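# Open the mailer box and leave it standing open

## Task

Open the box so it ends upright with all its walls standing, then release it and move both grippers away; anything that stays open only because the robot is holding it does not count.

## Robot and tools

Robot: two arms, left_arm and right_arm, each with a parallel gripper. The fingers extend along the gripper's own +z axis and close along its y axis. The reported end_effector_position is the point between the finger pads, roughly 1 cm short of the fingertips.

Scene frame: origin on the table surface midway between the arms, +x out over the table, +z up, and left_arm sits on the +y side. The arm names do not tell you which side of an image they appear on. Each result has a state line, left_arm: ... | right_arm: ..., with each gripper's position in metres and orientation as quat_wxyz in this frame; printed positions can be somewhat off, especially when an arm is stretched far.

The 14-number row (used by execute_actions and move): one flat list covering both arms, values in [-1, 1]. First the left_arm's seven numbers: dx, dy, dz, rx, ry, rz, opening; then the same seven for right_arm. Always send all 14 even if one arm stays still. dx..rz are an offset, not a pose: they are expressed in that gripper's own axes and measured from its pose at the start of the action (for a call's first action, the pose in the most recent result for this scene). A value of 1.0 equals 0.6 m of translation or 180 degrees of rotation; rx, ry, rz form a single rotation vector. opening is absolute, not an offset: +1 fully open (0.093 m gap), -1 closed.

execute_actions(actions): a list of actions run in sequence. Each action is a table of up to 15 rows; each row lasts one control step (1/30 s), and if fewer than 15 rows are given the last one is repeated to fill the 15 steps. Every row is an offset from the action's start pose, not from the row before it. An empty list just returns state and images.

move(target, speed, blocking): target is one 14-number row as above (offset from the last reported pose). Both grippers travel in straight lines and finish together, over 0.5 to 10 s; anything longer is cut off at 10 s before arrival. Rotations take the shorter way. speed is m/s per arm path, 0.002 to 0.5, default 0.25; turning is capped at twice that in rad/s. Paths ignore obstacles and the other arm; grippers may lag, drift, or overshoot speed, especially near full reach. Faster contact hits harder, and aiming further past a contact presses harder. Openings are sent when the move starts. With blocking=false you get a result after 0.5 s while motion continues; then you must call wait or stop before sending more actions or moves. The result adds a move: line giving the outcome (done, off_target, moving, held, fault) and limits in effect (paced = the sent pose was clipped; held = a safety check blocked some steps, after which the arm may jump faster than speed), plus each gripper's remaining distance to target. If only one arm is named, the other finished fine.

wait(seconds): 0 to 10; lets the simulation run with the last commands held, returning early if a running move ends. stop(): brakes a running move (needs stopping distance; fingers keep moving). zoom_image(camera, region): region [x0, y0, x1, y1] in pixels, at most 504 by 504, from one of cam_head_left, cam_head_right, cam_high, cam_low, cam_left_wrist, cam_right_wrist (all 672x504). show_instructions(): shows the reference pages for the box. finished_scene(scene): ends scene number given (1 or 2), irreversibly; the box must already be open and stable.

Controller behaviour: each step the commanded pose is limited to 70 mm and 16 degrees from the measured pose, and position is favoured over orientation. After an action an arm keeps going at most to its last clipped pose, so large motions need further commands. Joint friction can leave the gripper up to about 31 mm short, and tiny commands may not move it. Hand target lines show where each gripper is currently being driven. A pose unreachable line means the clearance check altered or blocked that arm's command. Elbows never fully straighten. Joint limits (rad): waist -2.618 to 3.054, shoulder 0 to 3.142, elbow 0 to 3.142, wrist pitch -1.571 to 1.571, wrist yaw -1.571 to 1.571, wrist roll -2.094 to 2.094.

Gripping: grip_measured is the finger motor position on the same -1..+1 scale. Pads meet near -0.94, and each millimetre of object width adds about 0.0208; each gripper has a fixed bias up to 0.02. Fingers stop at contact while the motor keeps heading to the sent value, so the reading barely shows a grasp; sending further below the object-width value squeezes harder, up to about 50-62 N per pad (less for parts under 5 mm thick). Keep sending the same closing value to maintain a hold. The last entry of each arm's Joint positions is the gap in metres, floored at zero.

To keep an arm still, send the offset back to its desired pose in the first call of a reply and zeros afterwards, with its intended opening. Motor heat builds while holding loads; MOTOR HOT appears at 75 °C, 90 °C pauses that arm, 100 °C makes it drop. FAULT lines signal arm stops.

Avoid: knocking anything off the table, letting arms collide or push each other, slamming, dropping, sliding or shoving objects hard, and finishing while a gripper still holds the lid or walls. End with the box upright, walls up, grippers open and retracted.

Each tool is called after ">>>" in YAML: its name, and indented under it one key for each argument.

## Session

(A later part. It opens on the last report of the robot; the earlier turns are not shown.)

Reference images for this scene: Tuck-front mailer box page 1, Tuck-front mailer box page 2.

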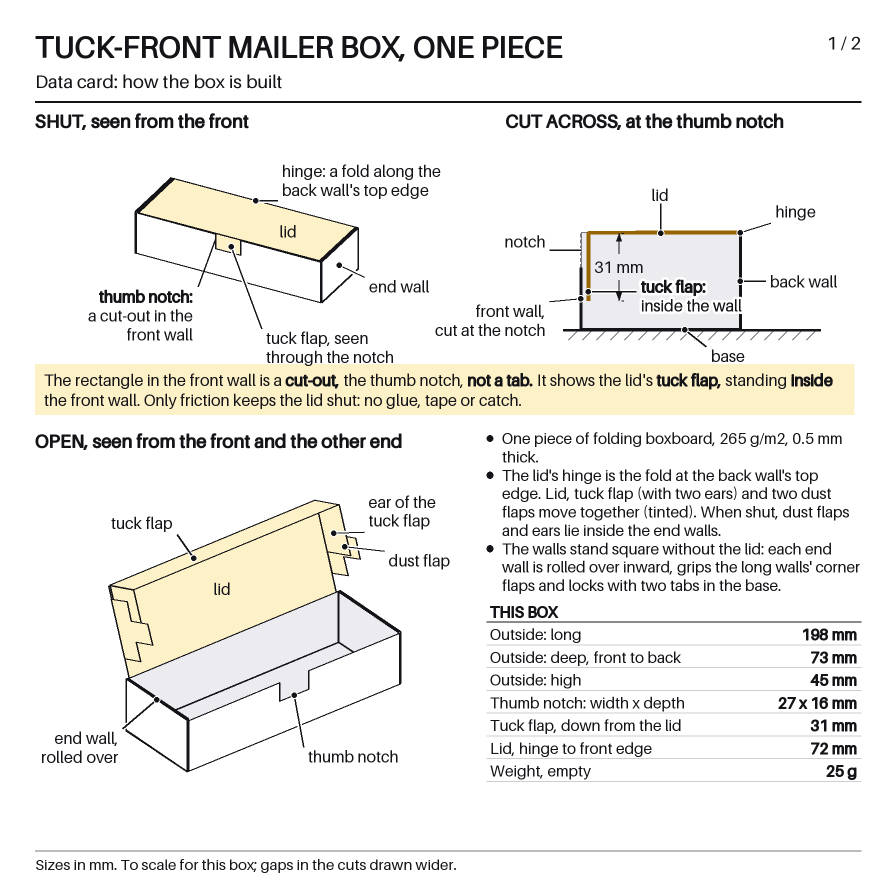

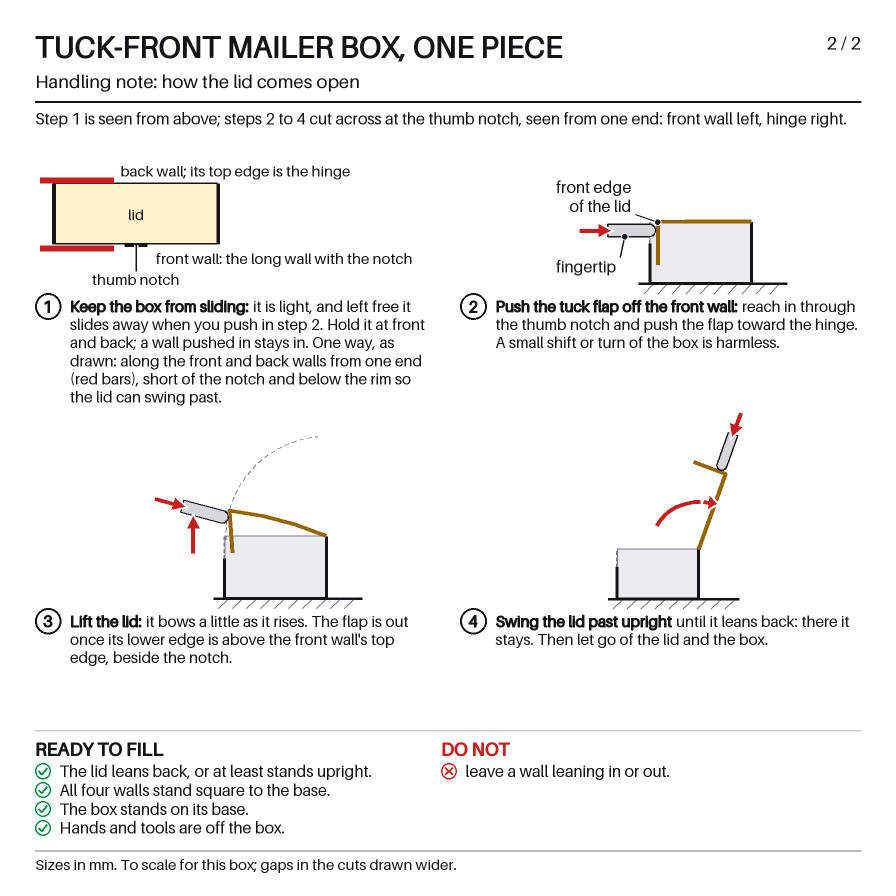

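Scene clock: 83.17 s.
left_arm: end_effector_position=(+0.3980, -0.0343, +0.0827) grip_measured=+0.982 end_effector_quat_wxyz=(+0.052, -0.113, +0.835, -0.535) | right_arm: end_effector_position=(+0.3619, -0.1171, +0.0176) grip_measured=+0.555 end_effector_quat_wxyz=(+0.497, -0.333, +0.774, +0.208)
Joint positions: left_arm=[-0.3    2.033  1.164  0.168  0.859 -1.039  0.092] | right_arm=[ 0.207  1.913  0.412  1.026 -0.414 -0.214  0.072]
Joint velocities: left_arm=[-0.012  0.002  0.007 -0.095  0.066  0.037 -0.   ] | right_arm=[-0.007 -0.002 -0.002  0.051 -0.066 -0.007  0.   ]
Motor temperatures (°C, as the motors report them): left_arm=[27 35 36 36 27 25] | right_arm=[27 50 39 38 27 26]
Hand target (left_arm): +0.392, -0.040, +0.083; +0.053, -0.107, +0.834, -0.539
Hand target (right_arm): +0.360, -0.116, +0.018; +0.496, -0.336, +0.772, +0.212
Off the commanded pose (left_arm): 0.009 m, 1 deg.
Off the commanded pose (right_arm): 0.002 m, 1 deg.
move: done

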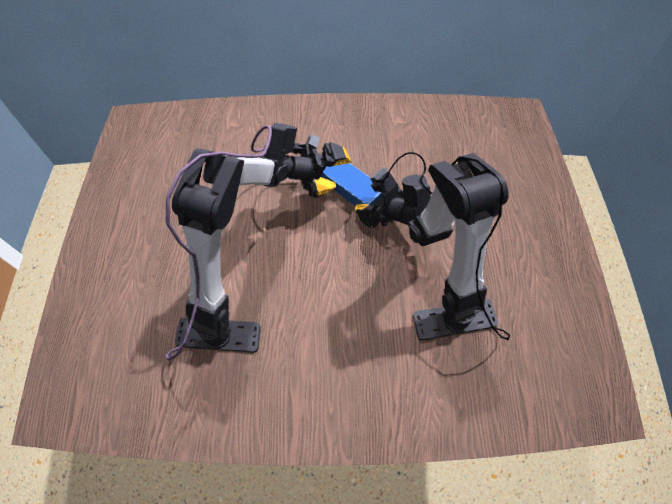

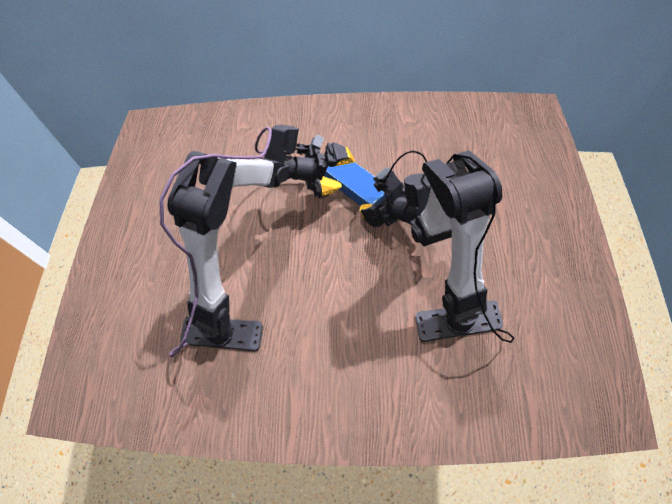

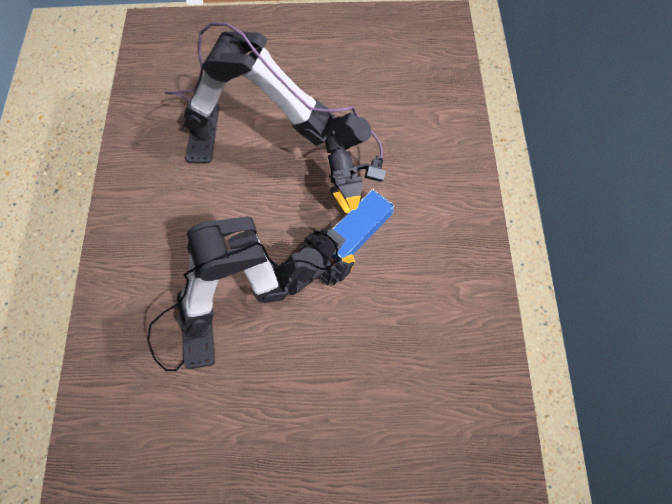

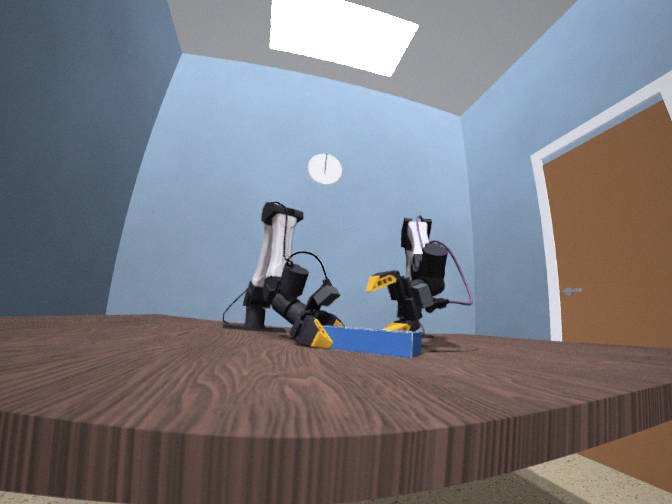

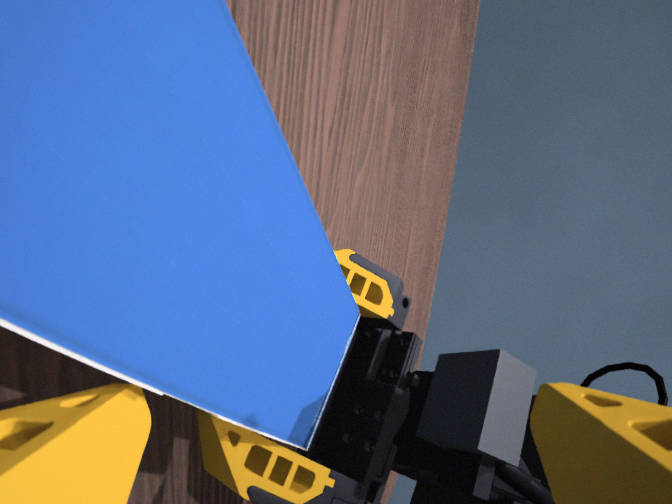

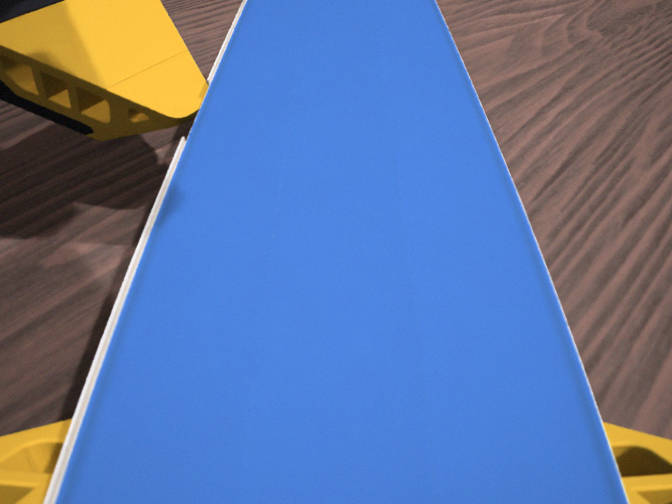

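In contact. Stroke with bias.

>>> execute_actions:
  actions:
    - [[0,0,0.01,0,0,0,0.9,0,0.015,0,-0.02,0,0,0.55]]
    - [[0,0,0.01,0,0,0,0.82,0,0.015,0,-0.02,0,0,0.55]]
    - [[0,0,0.01,0,0,0,0.74,0,0.015,0,-0.02,0,0,0.55]]

Scene clock: 86.70 s.
left_arm: end_effector_position=(+0.3961, -0.0333, +0.0797) grip_measured=+0.742 end_effector_quat_wxyz=(+0.040, -0.128, +0.837, -0.531) | right_arm: end_effector_position=(+0.3598, -0.1182, +0.0181) grip_measured=+0.555 end_effector_quat_wxyz=(+0.493, -0.336, +0.771, +0.224)
Joint positions: left_arm=[-0.3    2.033  1.164  0.148  0.856 -1.062  0.081] | right_arm=[ 0.187  1.913  0.412  1.021 -0.464 -0.214  0.072]
Joint velocities: left_arm=[-0.012 -0.007 -0.002 -0.022 -0.095  0.051 -0.   ] | right_arm=[ 0.002  0.002 -0.002  0.051 -0.007  0.139 -0.   ]
Motor temperatures (°C, as the motors report them): left_arm=[27 36 36 37 27 25] | right_arm=[27 50 39 38 27 26]
Hand target (left_arm): +0.398, -0.039, +0.078; +0.044, -0.123, +0.836, -0.532
Hand target (right_arm): +0.354, -0.112, +0.018; +0.484, -0.350, +0.765, +0.243
Off the commanded pose (left_arm): 0.006 m, 1 deg.
Off the commanded pose (right_arm): 0.009 m, 3 deg.

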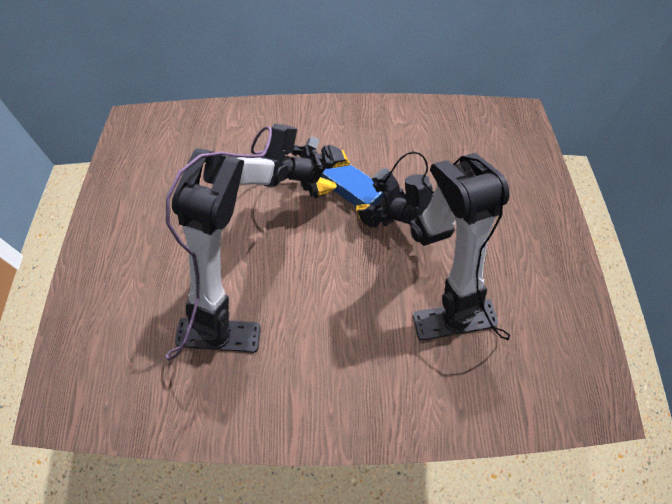

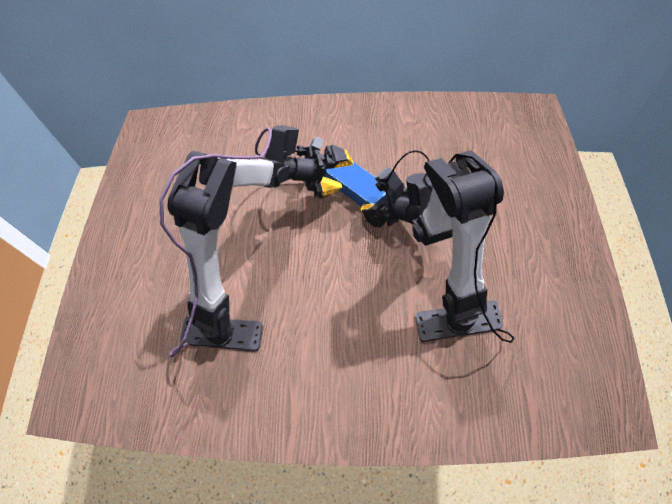

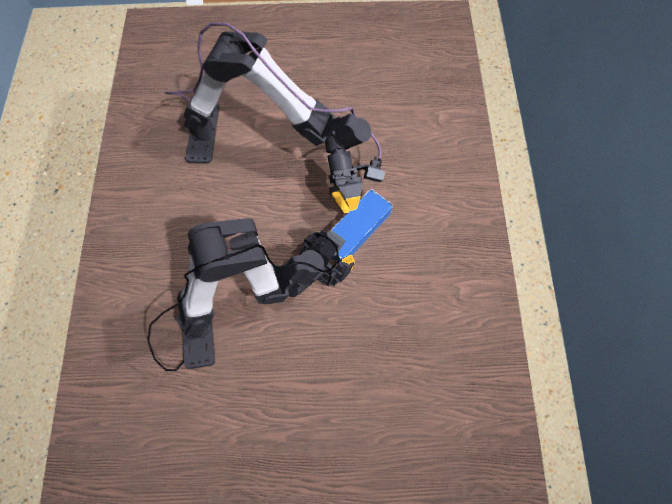

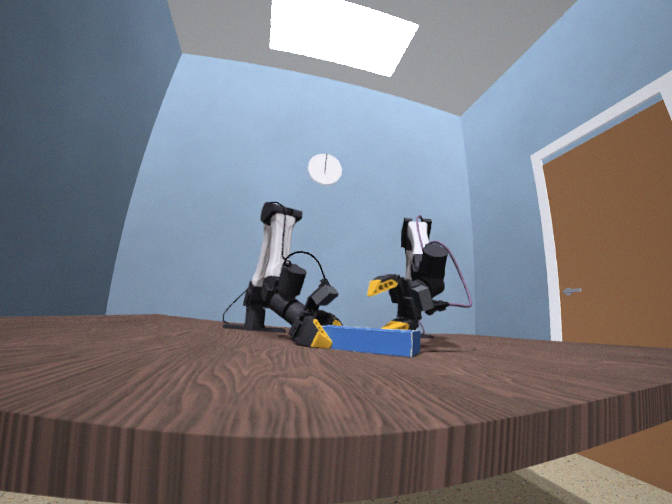

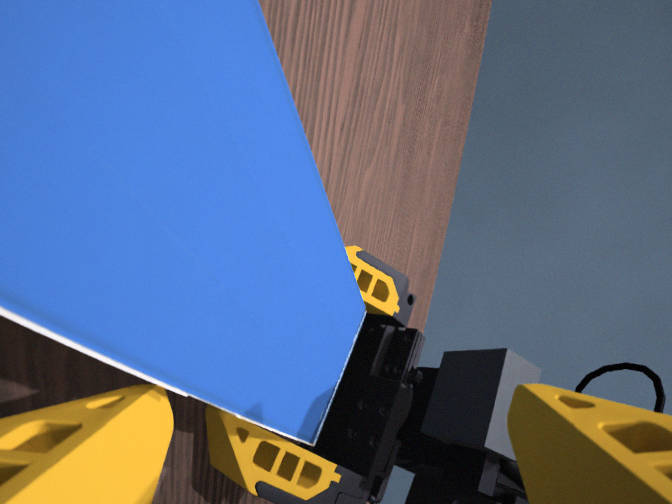

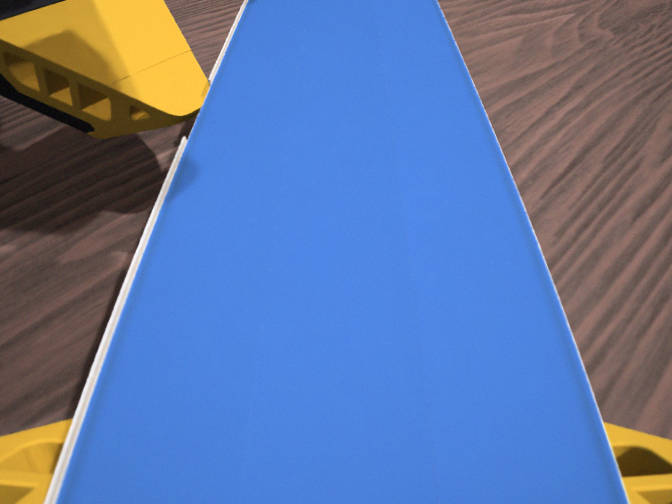

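>>> execute_actions:
  actions:
    - [[0,-0.02,0.01,0.014,0,0.012,0.65,0,0.015,0,-0.02,0,0,0.55]]
    - [[0,-0.02,0.01,0.014,0,0.012,0.56,0,0.015,0,-0.02,0,0,0.55]]
    - [[0,-0.02,0.01,0.014,0,0.012,0.47,0,0.015,0,-0.02,0,0,0.55]]

Scene clock: 91.03 s.
left_arm: end_effector_position=(+0.3978, -0.0383, +0.0879) grip_measured=+0.472 end_effector_quat_wxyz=(+0.036, -0.131, +0.826, -0.546) | right_arm: end_effector_position=(+0.3616, -0.1241, +0.0197) grip_measured=+0.555 end_effector_quat_wxyz=(+0.494, -0.332, +0.769, +0.232)
Joint positions: left_arm=[-0.305  2.033  1.164  0.195  0.874 -1.113  0.068] | right_arm=[ 0.156  1.913  0.412  1.022 -0.503 -0.214  0.072]
Joint velocities: left_arm=[-0.012 -0.017  0.002 -0.037 -0.007  0.007  0.001] | right_arm=[-0.017 -0.002  0.002 -0.022  0.007 -0.037 -0.001]
Motor temperatures (°C, as the motors report them): left_arm=[27 36 36 38 27 25] | right_arm=[27 50 39 38 27 26]
Hand target (left_arm): +0.400, -0.046, +0.094; +0.050, -0.114, +0.820, -0.558
Hand target (right_arm): +0.354, -0.116, +0.019; +0.483, -0.348, +0.762, +0.253
Off the commanded pose (left_arm): 0.010 m, 3 deg.
Off the commanded pose (right_arm): 0.011 m, 3 deg.

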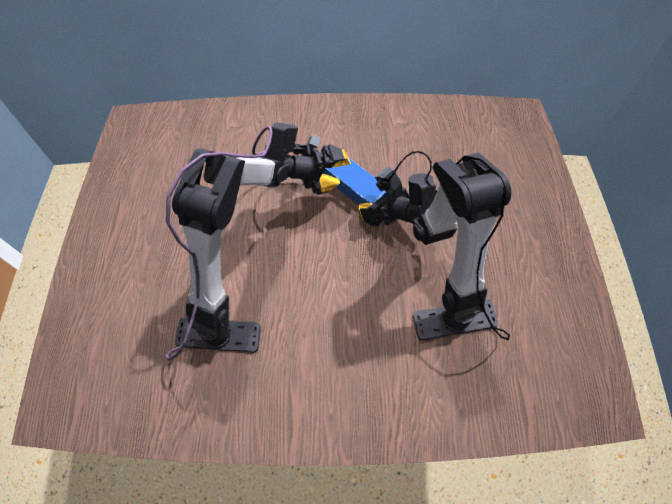

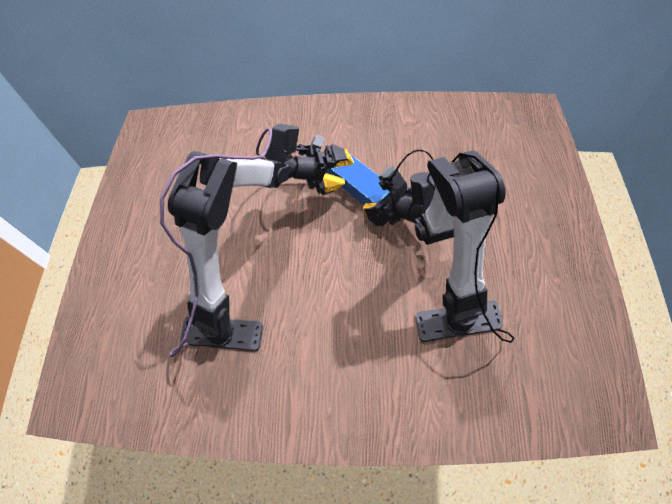

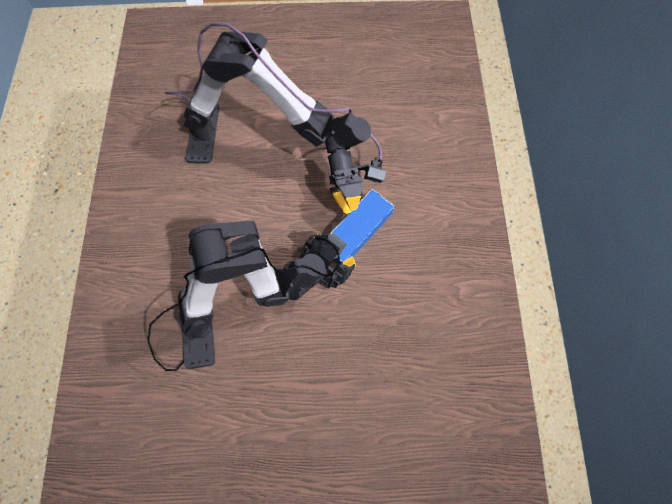

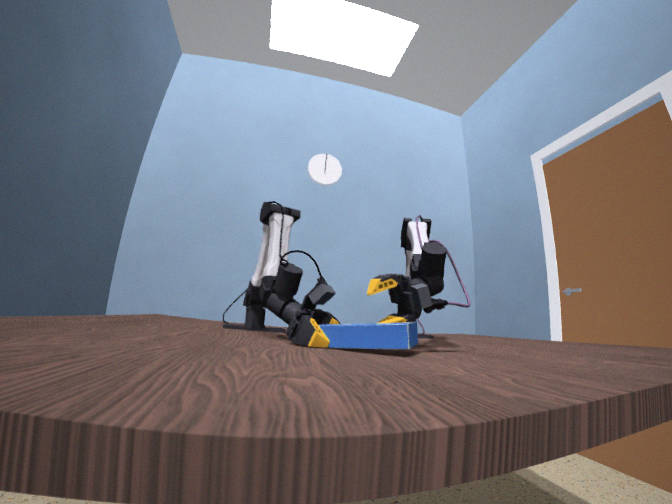

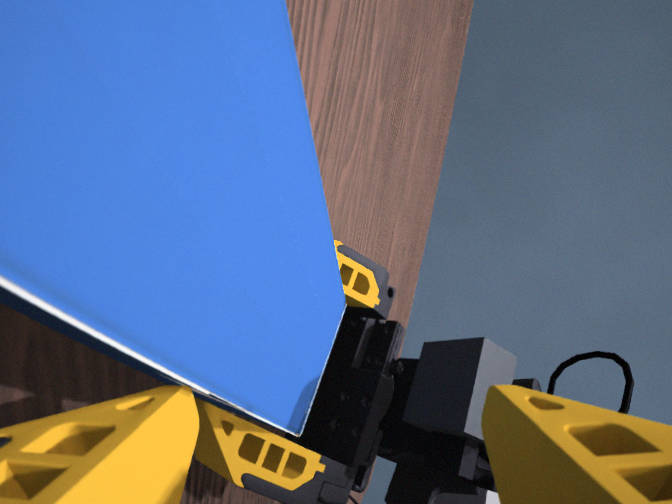

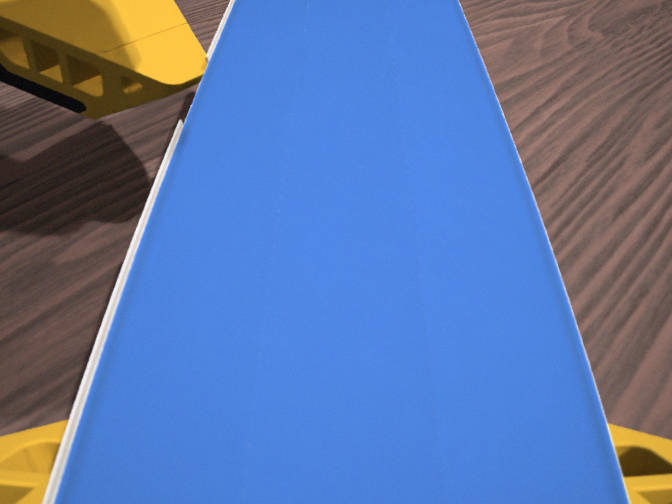

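>>> execute_actions:
  actions:
    - [[0,0,0,0,0,0,0.7,0,0,0,0,0,0,0.6]]
    - [[0,0.01,-0.01,0,0,0,0.98,0,0,0,0,0,0,0.62]]
    - [[0.02,0.0,-0.025,-0.015,0,0.03,0.98,0,0,0,0,0,0,0.7]]
    - [[0.02,0,0,0,0,0,0.98,-0.008,0,0.02,0,0,0,0.7]]
    - [[0,0,0,0,0,0,0.98,0,0,0,0,0,0,0.52]]

Scene clock: 96.70 s.
left_arm: end_effector_position=(+0.3813, -0.0312, +0.0914) grip_measured=+0.978 end_effector_quat_wxyz=(+0.057, -0.091, +0.841, -0.530) | right_arm: end_effector_position=(+0.3647, -0.1191, +0.0184) grip_measured=+0.528 end_effector_quat_wxyz=(+0.493, -0.333, +0.770, +0.230)
Joint positions: left_arm=[-0.305  1.965  1.119  0.121  0.862 -0.978  0.092] | right_arm=[ 0.172  1.926  0.43   1.017 -0.485 -0.21   0.071]
Joint velocities: left_arm=[-0.002 -0.002  0.002  0.095 -0.037 -0.022 -0.   ] | right_arm=[-0.002 -0.017  0.012 -0.037 -0.037  0.007  0.   ]
Motor temperatures (°C, as the motors report them): left_arm=[27 37 36 38 27 25] | right_arm=[27 50 39 38 27 26]
Hand target (left_arm): +0.381, -0.031, +0.091; +0.057, -0.091, +0.841, -0.530
Hand target (right_arm): +0.365, -0.119, +0.018; +0.493, -0.333, +0.770, +0.230
Off the commanded pose (left_arm): 0.000 m, 0 deg.
Off the commanded pose (right_arm): 0.000 m, 0 deg.

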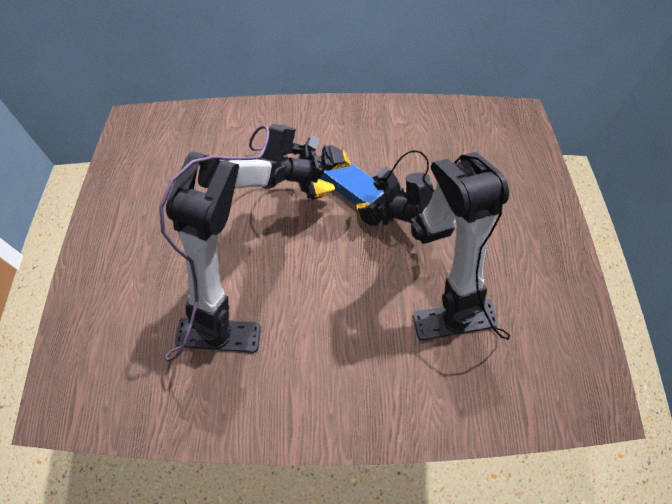

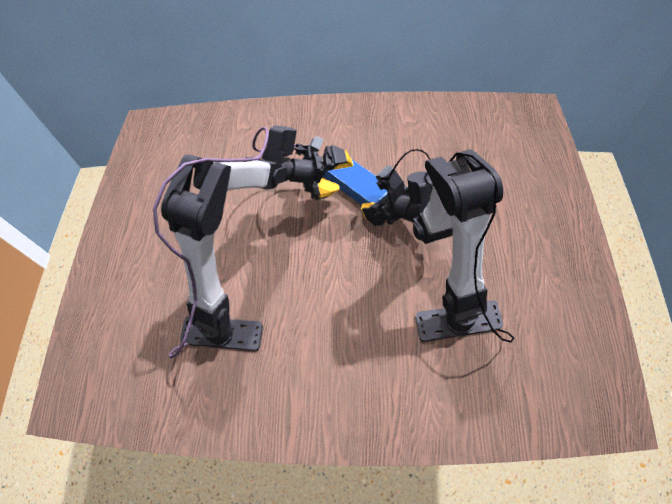

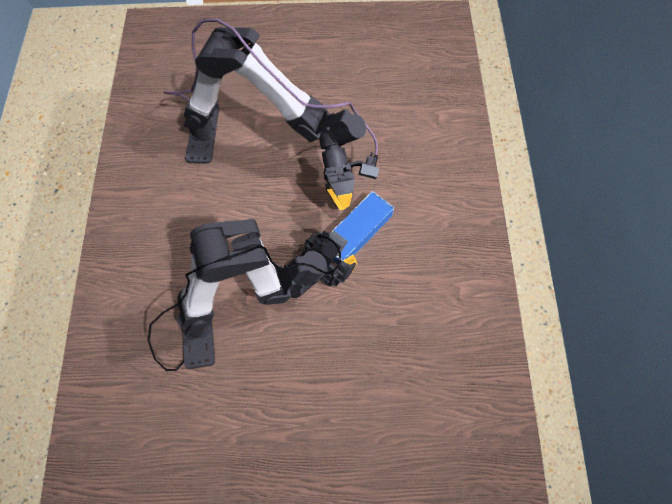

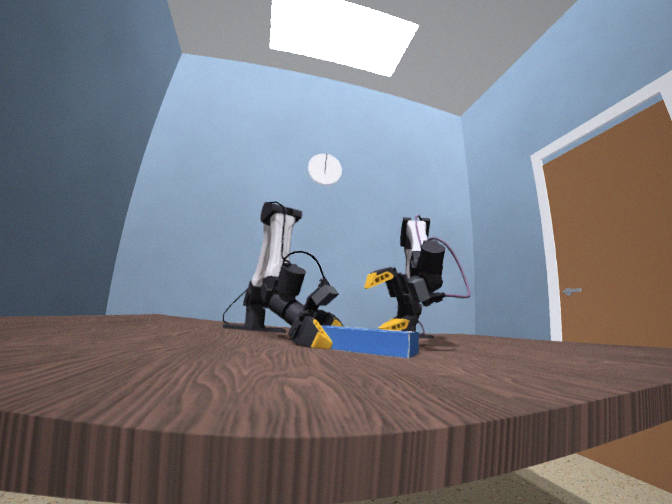

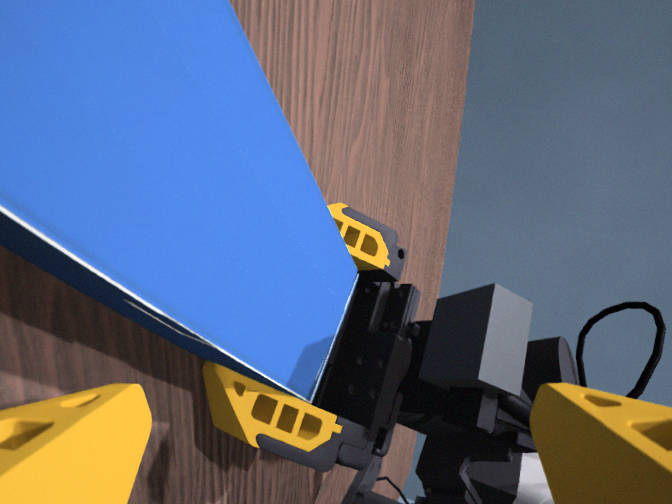

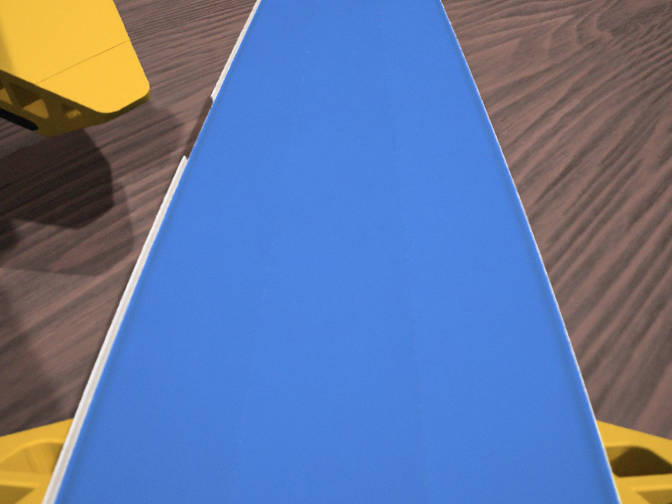

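>>> move:
  target: [-0.01,0,0.043,0,0,0,0.98,0,0,0,0,0,0,0.52]
  speed: 0.02

Scene clock: 99.73 s.
left_arm: end_effector_position=(+0.3869, -0.0459, +0.0807) grip_measured=+0.978 end_effector_quat_wxyz=(+0.055, -0.093, +0.842, -0.528) | right_arm: end_effector_position=(+0.3647, -0.1191, +0.0184) grip_measured=+0.528 end_effector_quat_wxyz=(+0.493, -0.333, +0.770, +0.230)
Joint positions: left_arm=[-0.336  2.022  1.152  0.16   0.837 -1.009  0.092] | right_arm=[ 0.172  1.926  0.43   1.017 -0.485 -0.21   0.071]
Joint velocities: left_arm=[ 0.002 -0.007  0.022  0.022 -0.037 -0.007 -0.   ] | right_arm=[ 0.002 -0.002 -0.017  0.037  0.022  0.051  0.   ]
Motor temperatures (°C, as the motors report them): left_arm=[27 37 36 38 27 25] | right_arm=[27 49 38 38 27 26]
Hand target (left_arm): +0.392, -0.053, +0.081; +0.057, -0.091, +0.841, -0.530
Hand target (right_arm): +0.365, -0.119, +0.018; +0.493, -0.333, +0.770, +0.230
Off the commanded pose (left_arm): 0.008 m, 0 deg.
Off the commanded pose (right_arm): 0.000 m, 0 deg.
move: done

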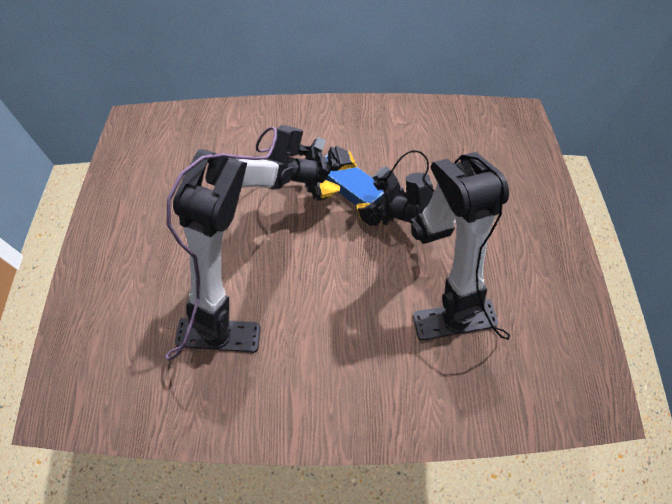

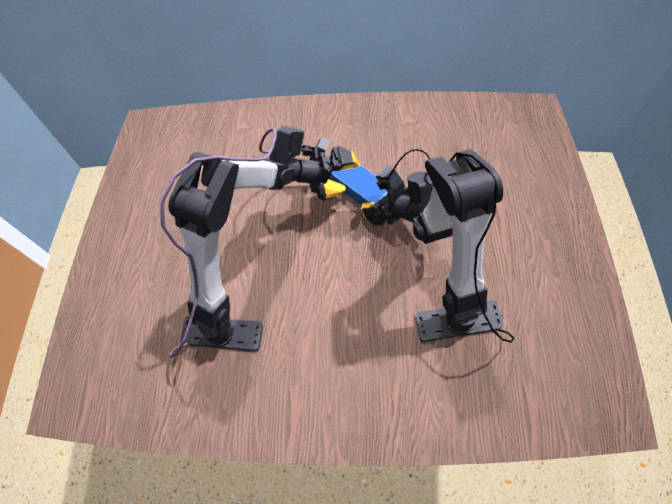

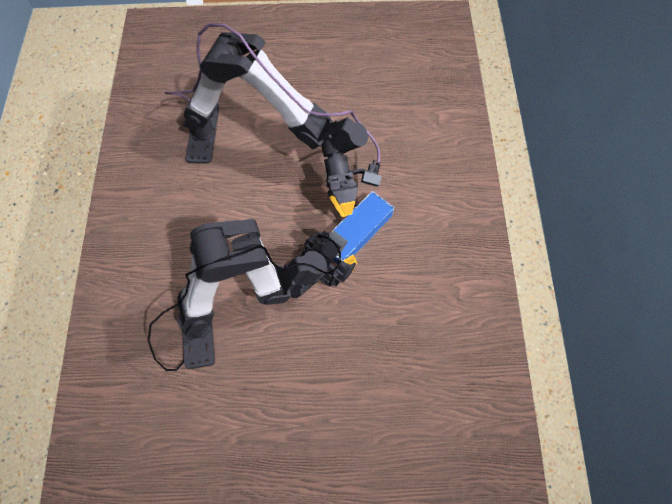

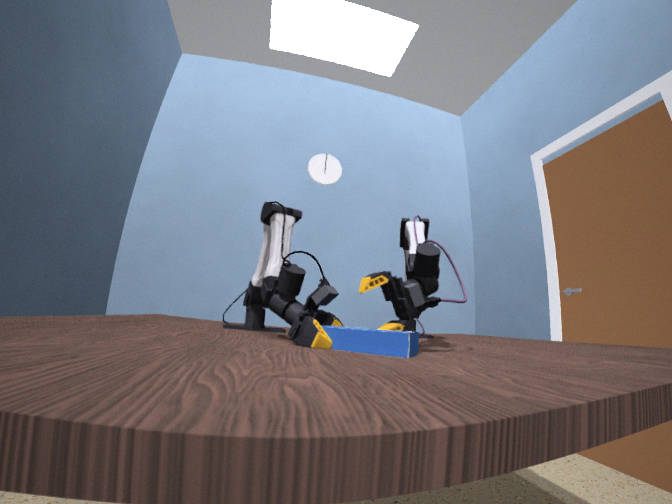

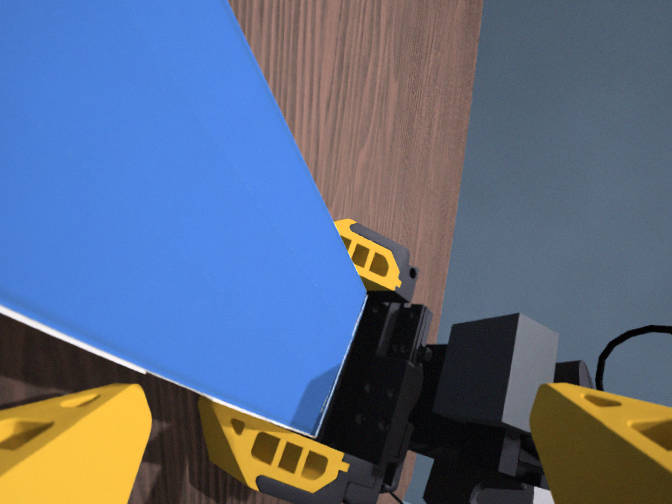

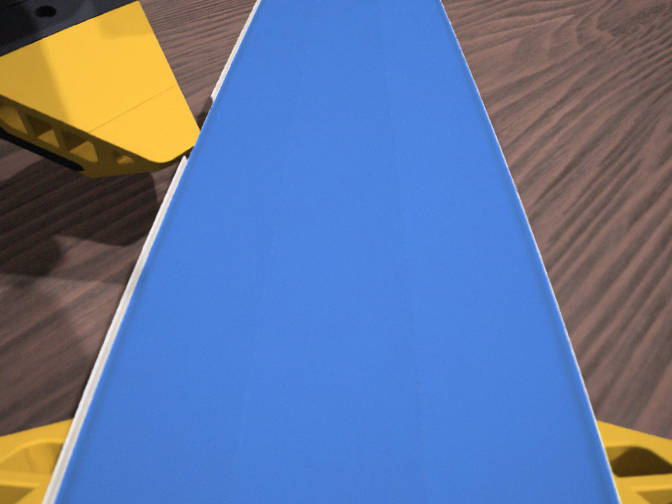

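>>> execute_actions:
  actions:
    - [[0,0,0,0,0,0,0.86,0,0,0,0,0,0,0.52]]
    - [[0,0,0,0,0,0,0.86,0,0.015,0,-0.022,0,0,0.52]]
    - [[0,0,0,0,0,0,0.86,0,0.015,0,-0.022,0,0,0.52]]
    - [[0,-0.015,0.008,0.01,0,0.012,0.78,0,0.015,0,-0.02,0,0,0.52]]
    - [[0,-0.015,0.008,0.01,0,0.012,0.7,0,0.015,0,-0.02,0,0,0.52]]
    - [[0,-0.015,0.008,0.01,0,0.012,0.62,0,0.015,0,-0.02,0,0,0.52]]

Scene clock: 105.37 s.
left_arm: end_effector_position=(+0.3833, -0.0486, +0.0847) grip_measured=+0.622 end_effector_quat_wxyz=(+0.045, -0.085, +0.837, -0.539) | right_arm: end_effector_position=(+0.3596, -0.1214, +0.0201) grip_measured=+0.528 end_effector_quat_wxyz=(+0.485, -0.340, +0.762, +0.262)
Joint positions: left_arm=[-0.336  2.022  1.152  0.168  0.872 -1.014  0.075] | right_arm=[ 0.132  1.926  0.43   1.005 -0.588 -0.213  0.071]
Joint velocities: left_arm=[-0.002 -0.017 -0.022  0.022 -0.037  0.081 -0.001] | right_arm=[-0.002 -0.007  0.002 -0.022 -0.051 -0.007 -0.001]
Motor temperatures (°C, as the motors report them): left_arm=[27 38 36 38 27 25] | right_arm=[27 49 38 38 27 26]
Hand target (left_arm): +0.385, -0.056, +0.089; +0.056, -0.071, +0.832, -0.547
Hand target (right_arm): +0.352, -0.114, +0.020; +0.475, -0.355, +0.754, +0.282
Off the commanded pose (left_arm): 0.009 m, 2 deg.
Off the commanded pose (right_arm): 0.010 m, 3 deg.

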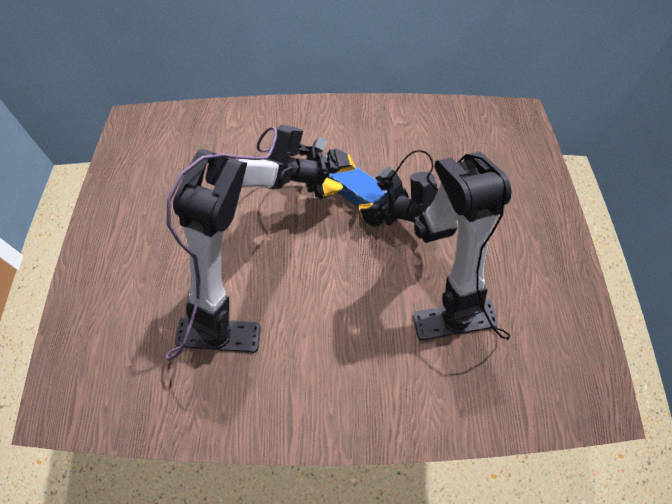

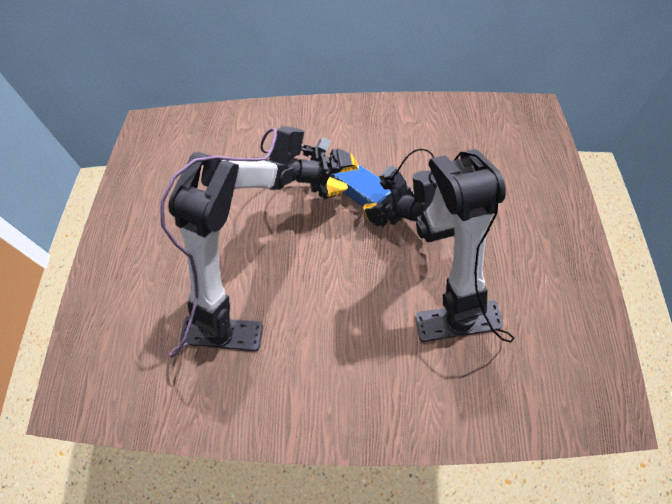

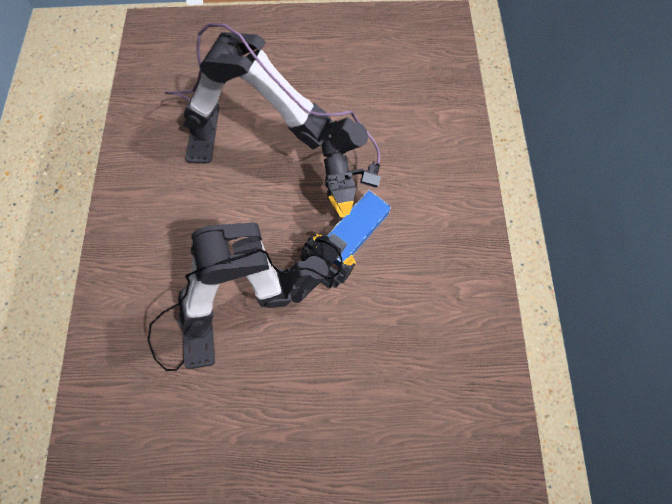

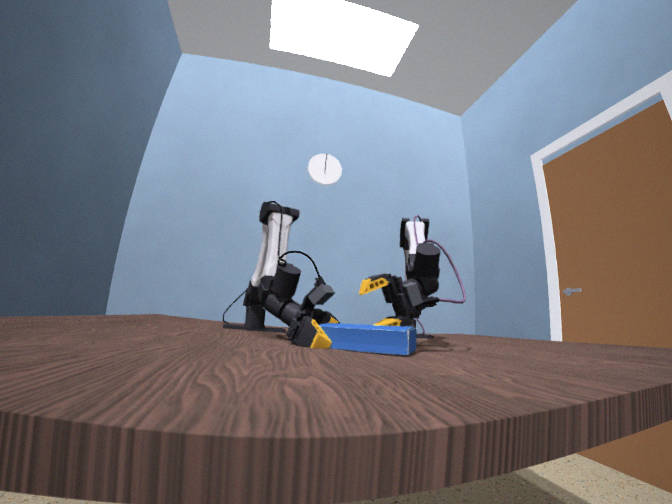

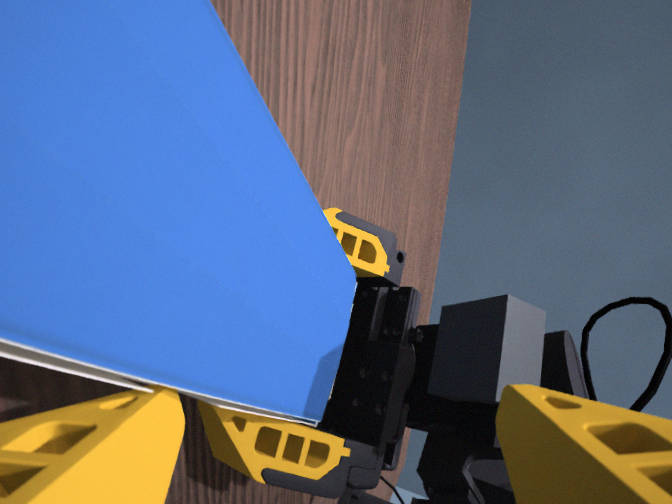

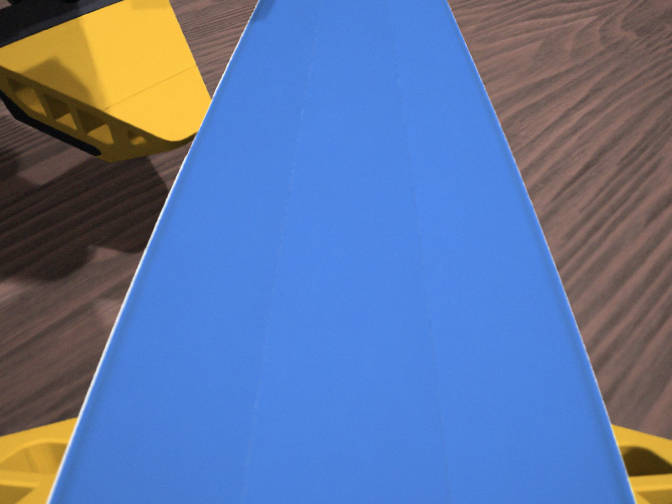

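Lid rising. Continue.

>>> execute_actions:
  actions:
    - [[0,-0.015,0.008,0.01,0,0.008,0.54,0,0.015,0,-0.02,0,0,0.52]]
    - [[0,-0.015,0.008,0.01,0,0.008,0.46,0,0.015,0,-0.02,0,0,0.52]]
    - [[0,-0.015,0.008,0.01,0,0.008,0.38,0,0.015,0,-0.02,0,0,0.52]]
    - [[0,-0.015,0.008,0.01,0,0.008,0.3,0,0.015,0,-0.02,0,0,0.52]]

Scene clock: 108.90 s.
left_arm: end_effector_position=(+0.3833, -0.0517, +0.0916) grip_measured=+0.302 end_effector_quat_wxyz=(+0.032, -0.094, +0.827, -0.553) | right_arm: end_effector_position=(+0.3588, -0.1268, +0.0218) grip_measured=+0.528 end_effector_quat_wxyz=(+0.482, -0.339, +0.759, +0.277)
Joint positions: left_arm=[-0.336  2.022  1.152  0.202  0.898 -1.072  0.06 ] | right_arm=[ 0.098  1.926  0.43   1.    -0.645 -0.213  0.071]
Joint velocities: left_arm=[-0.017 -0.002 -0.017 -0.051  0.007 -0.037 -0.001] | right_arm=[-0.012 -0.007  0.007 -0.051  0.037  0.022  0.001]
Motor temperatures (°C, as the motors report them): left_arm=[27 38 36 39 27 25] | right_arm=[27 49 38 38 27 26]
Hand target (left_arm): +0.385, -0.059, +0.097; +0.044, -0.080, +0.822, -0.562
Hand target (right_arm): +0.352, -0.120, +0.022; +0.473, -0.353, +0.751, +0.296
Off the commanded pose (left_arm): 0.009 m, 2 deg.
Off the commanded pose (right_arm): 0.009 m, 3 deg.

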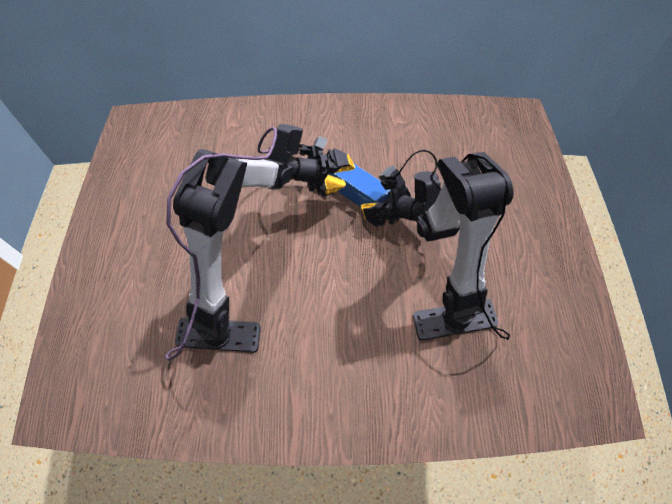

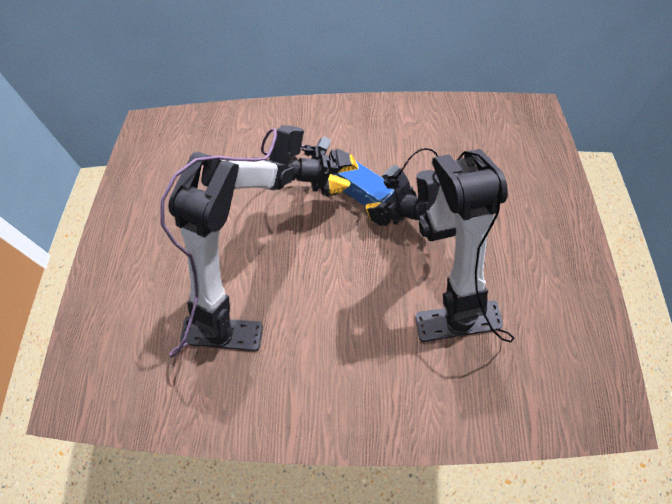

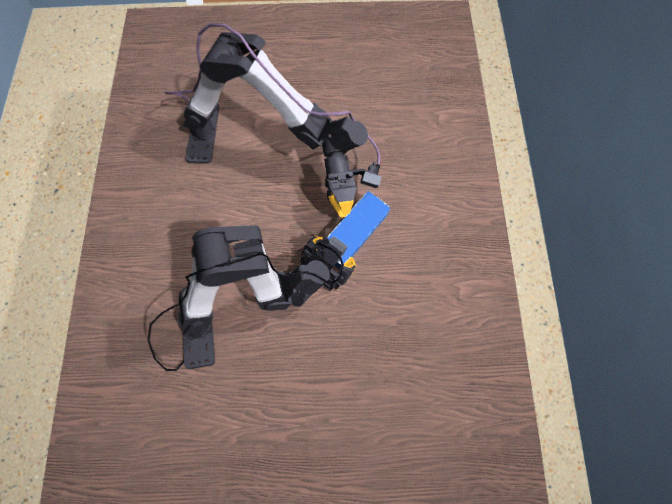

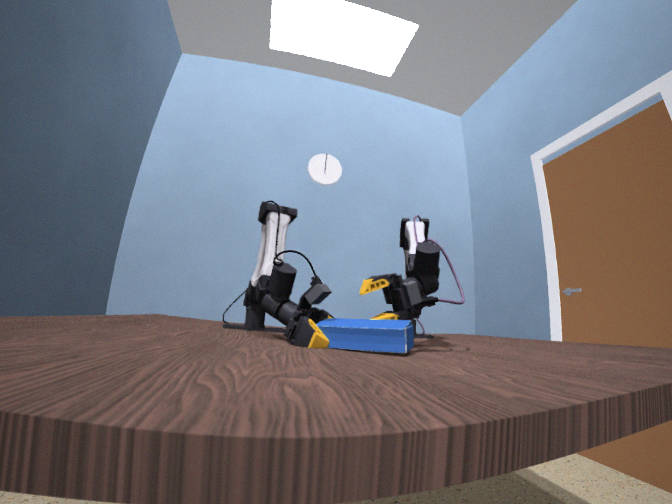

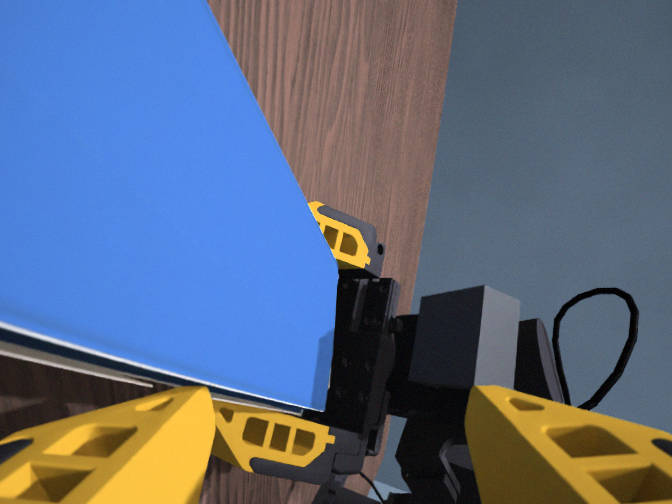

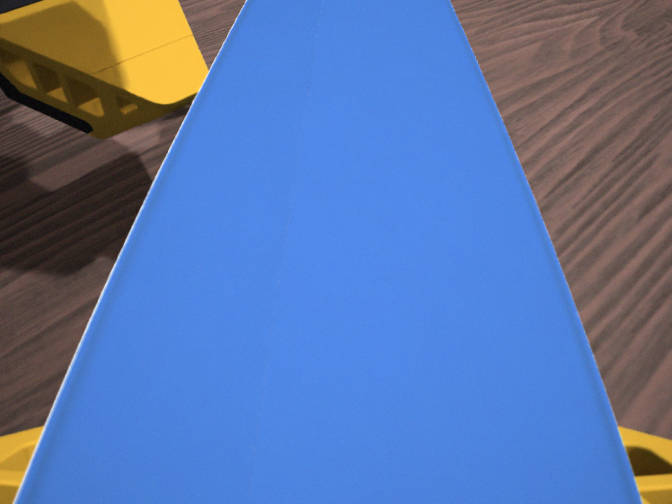

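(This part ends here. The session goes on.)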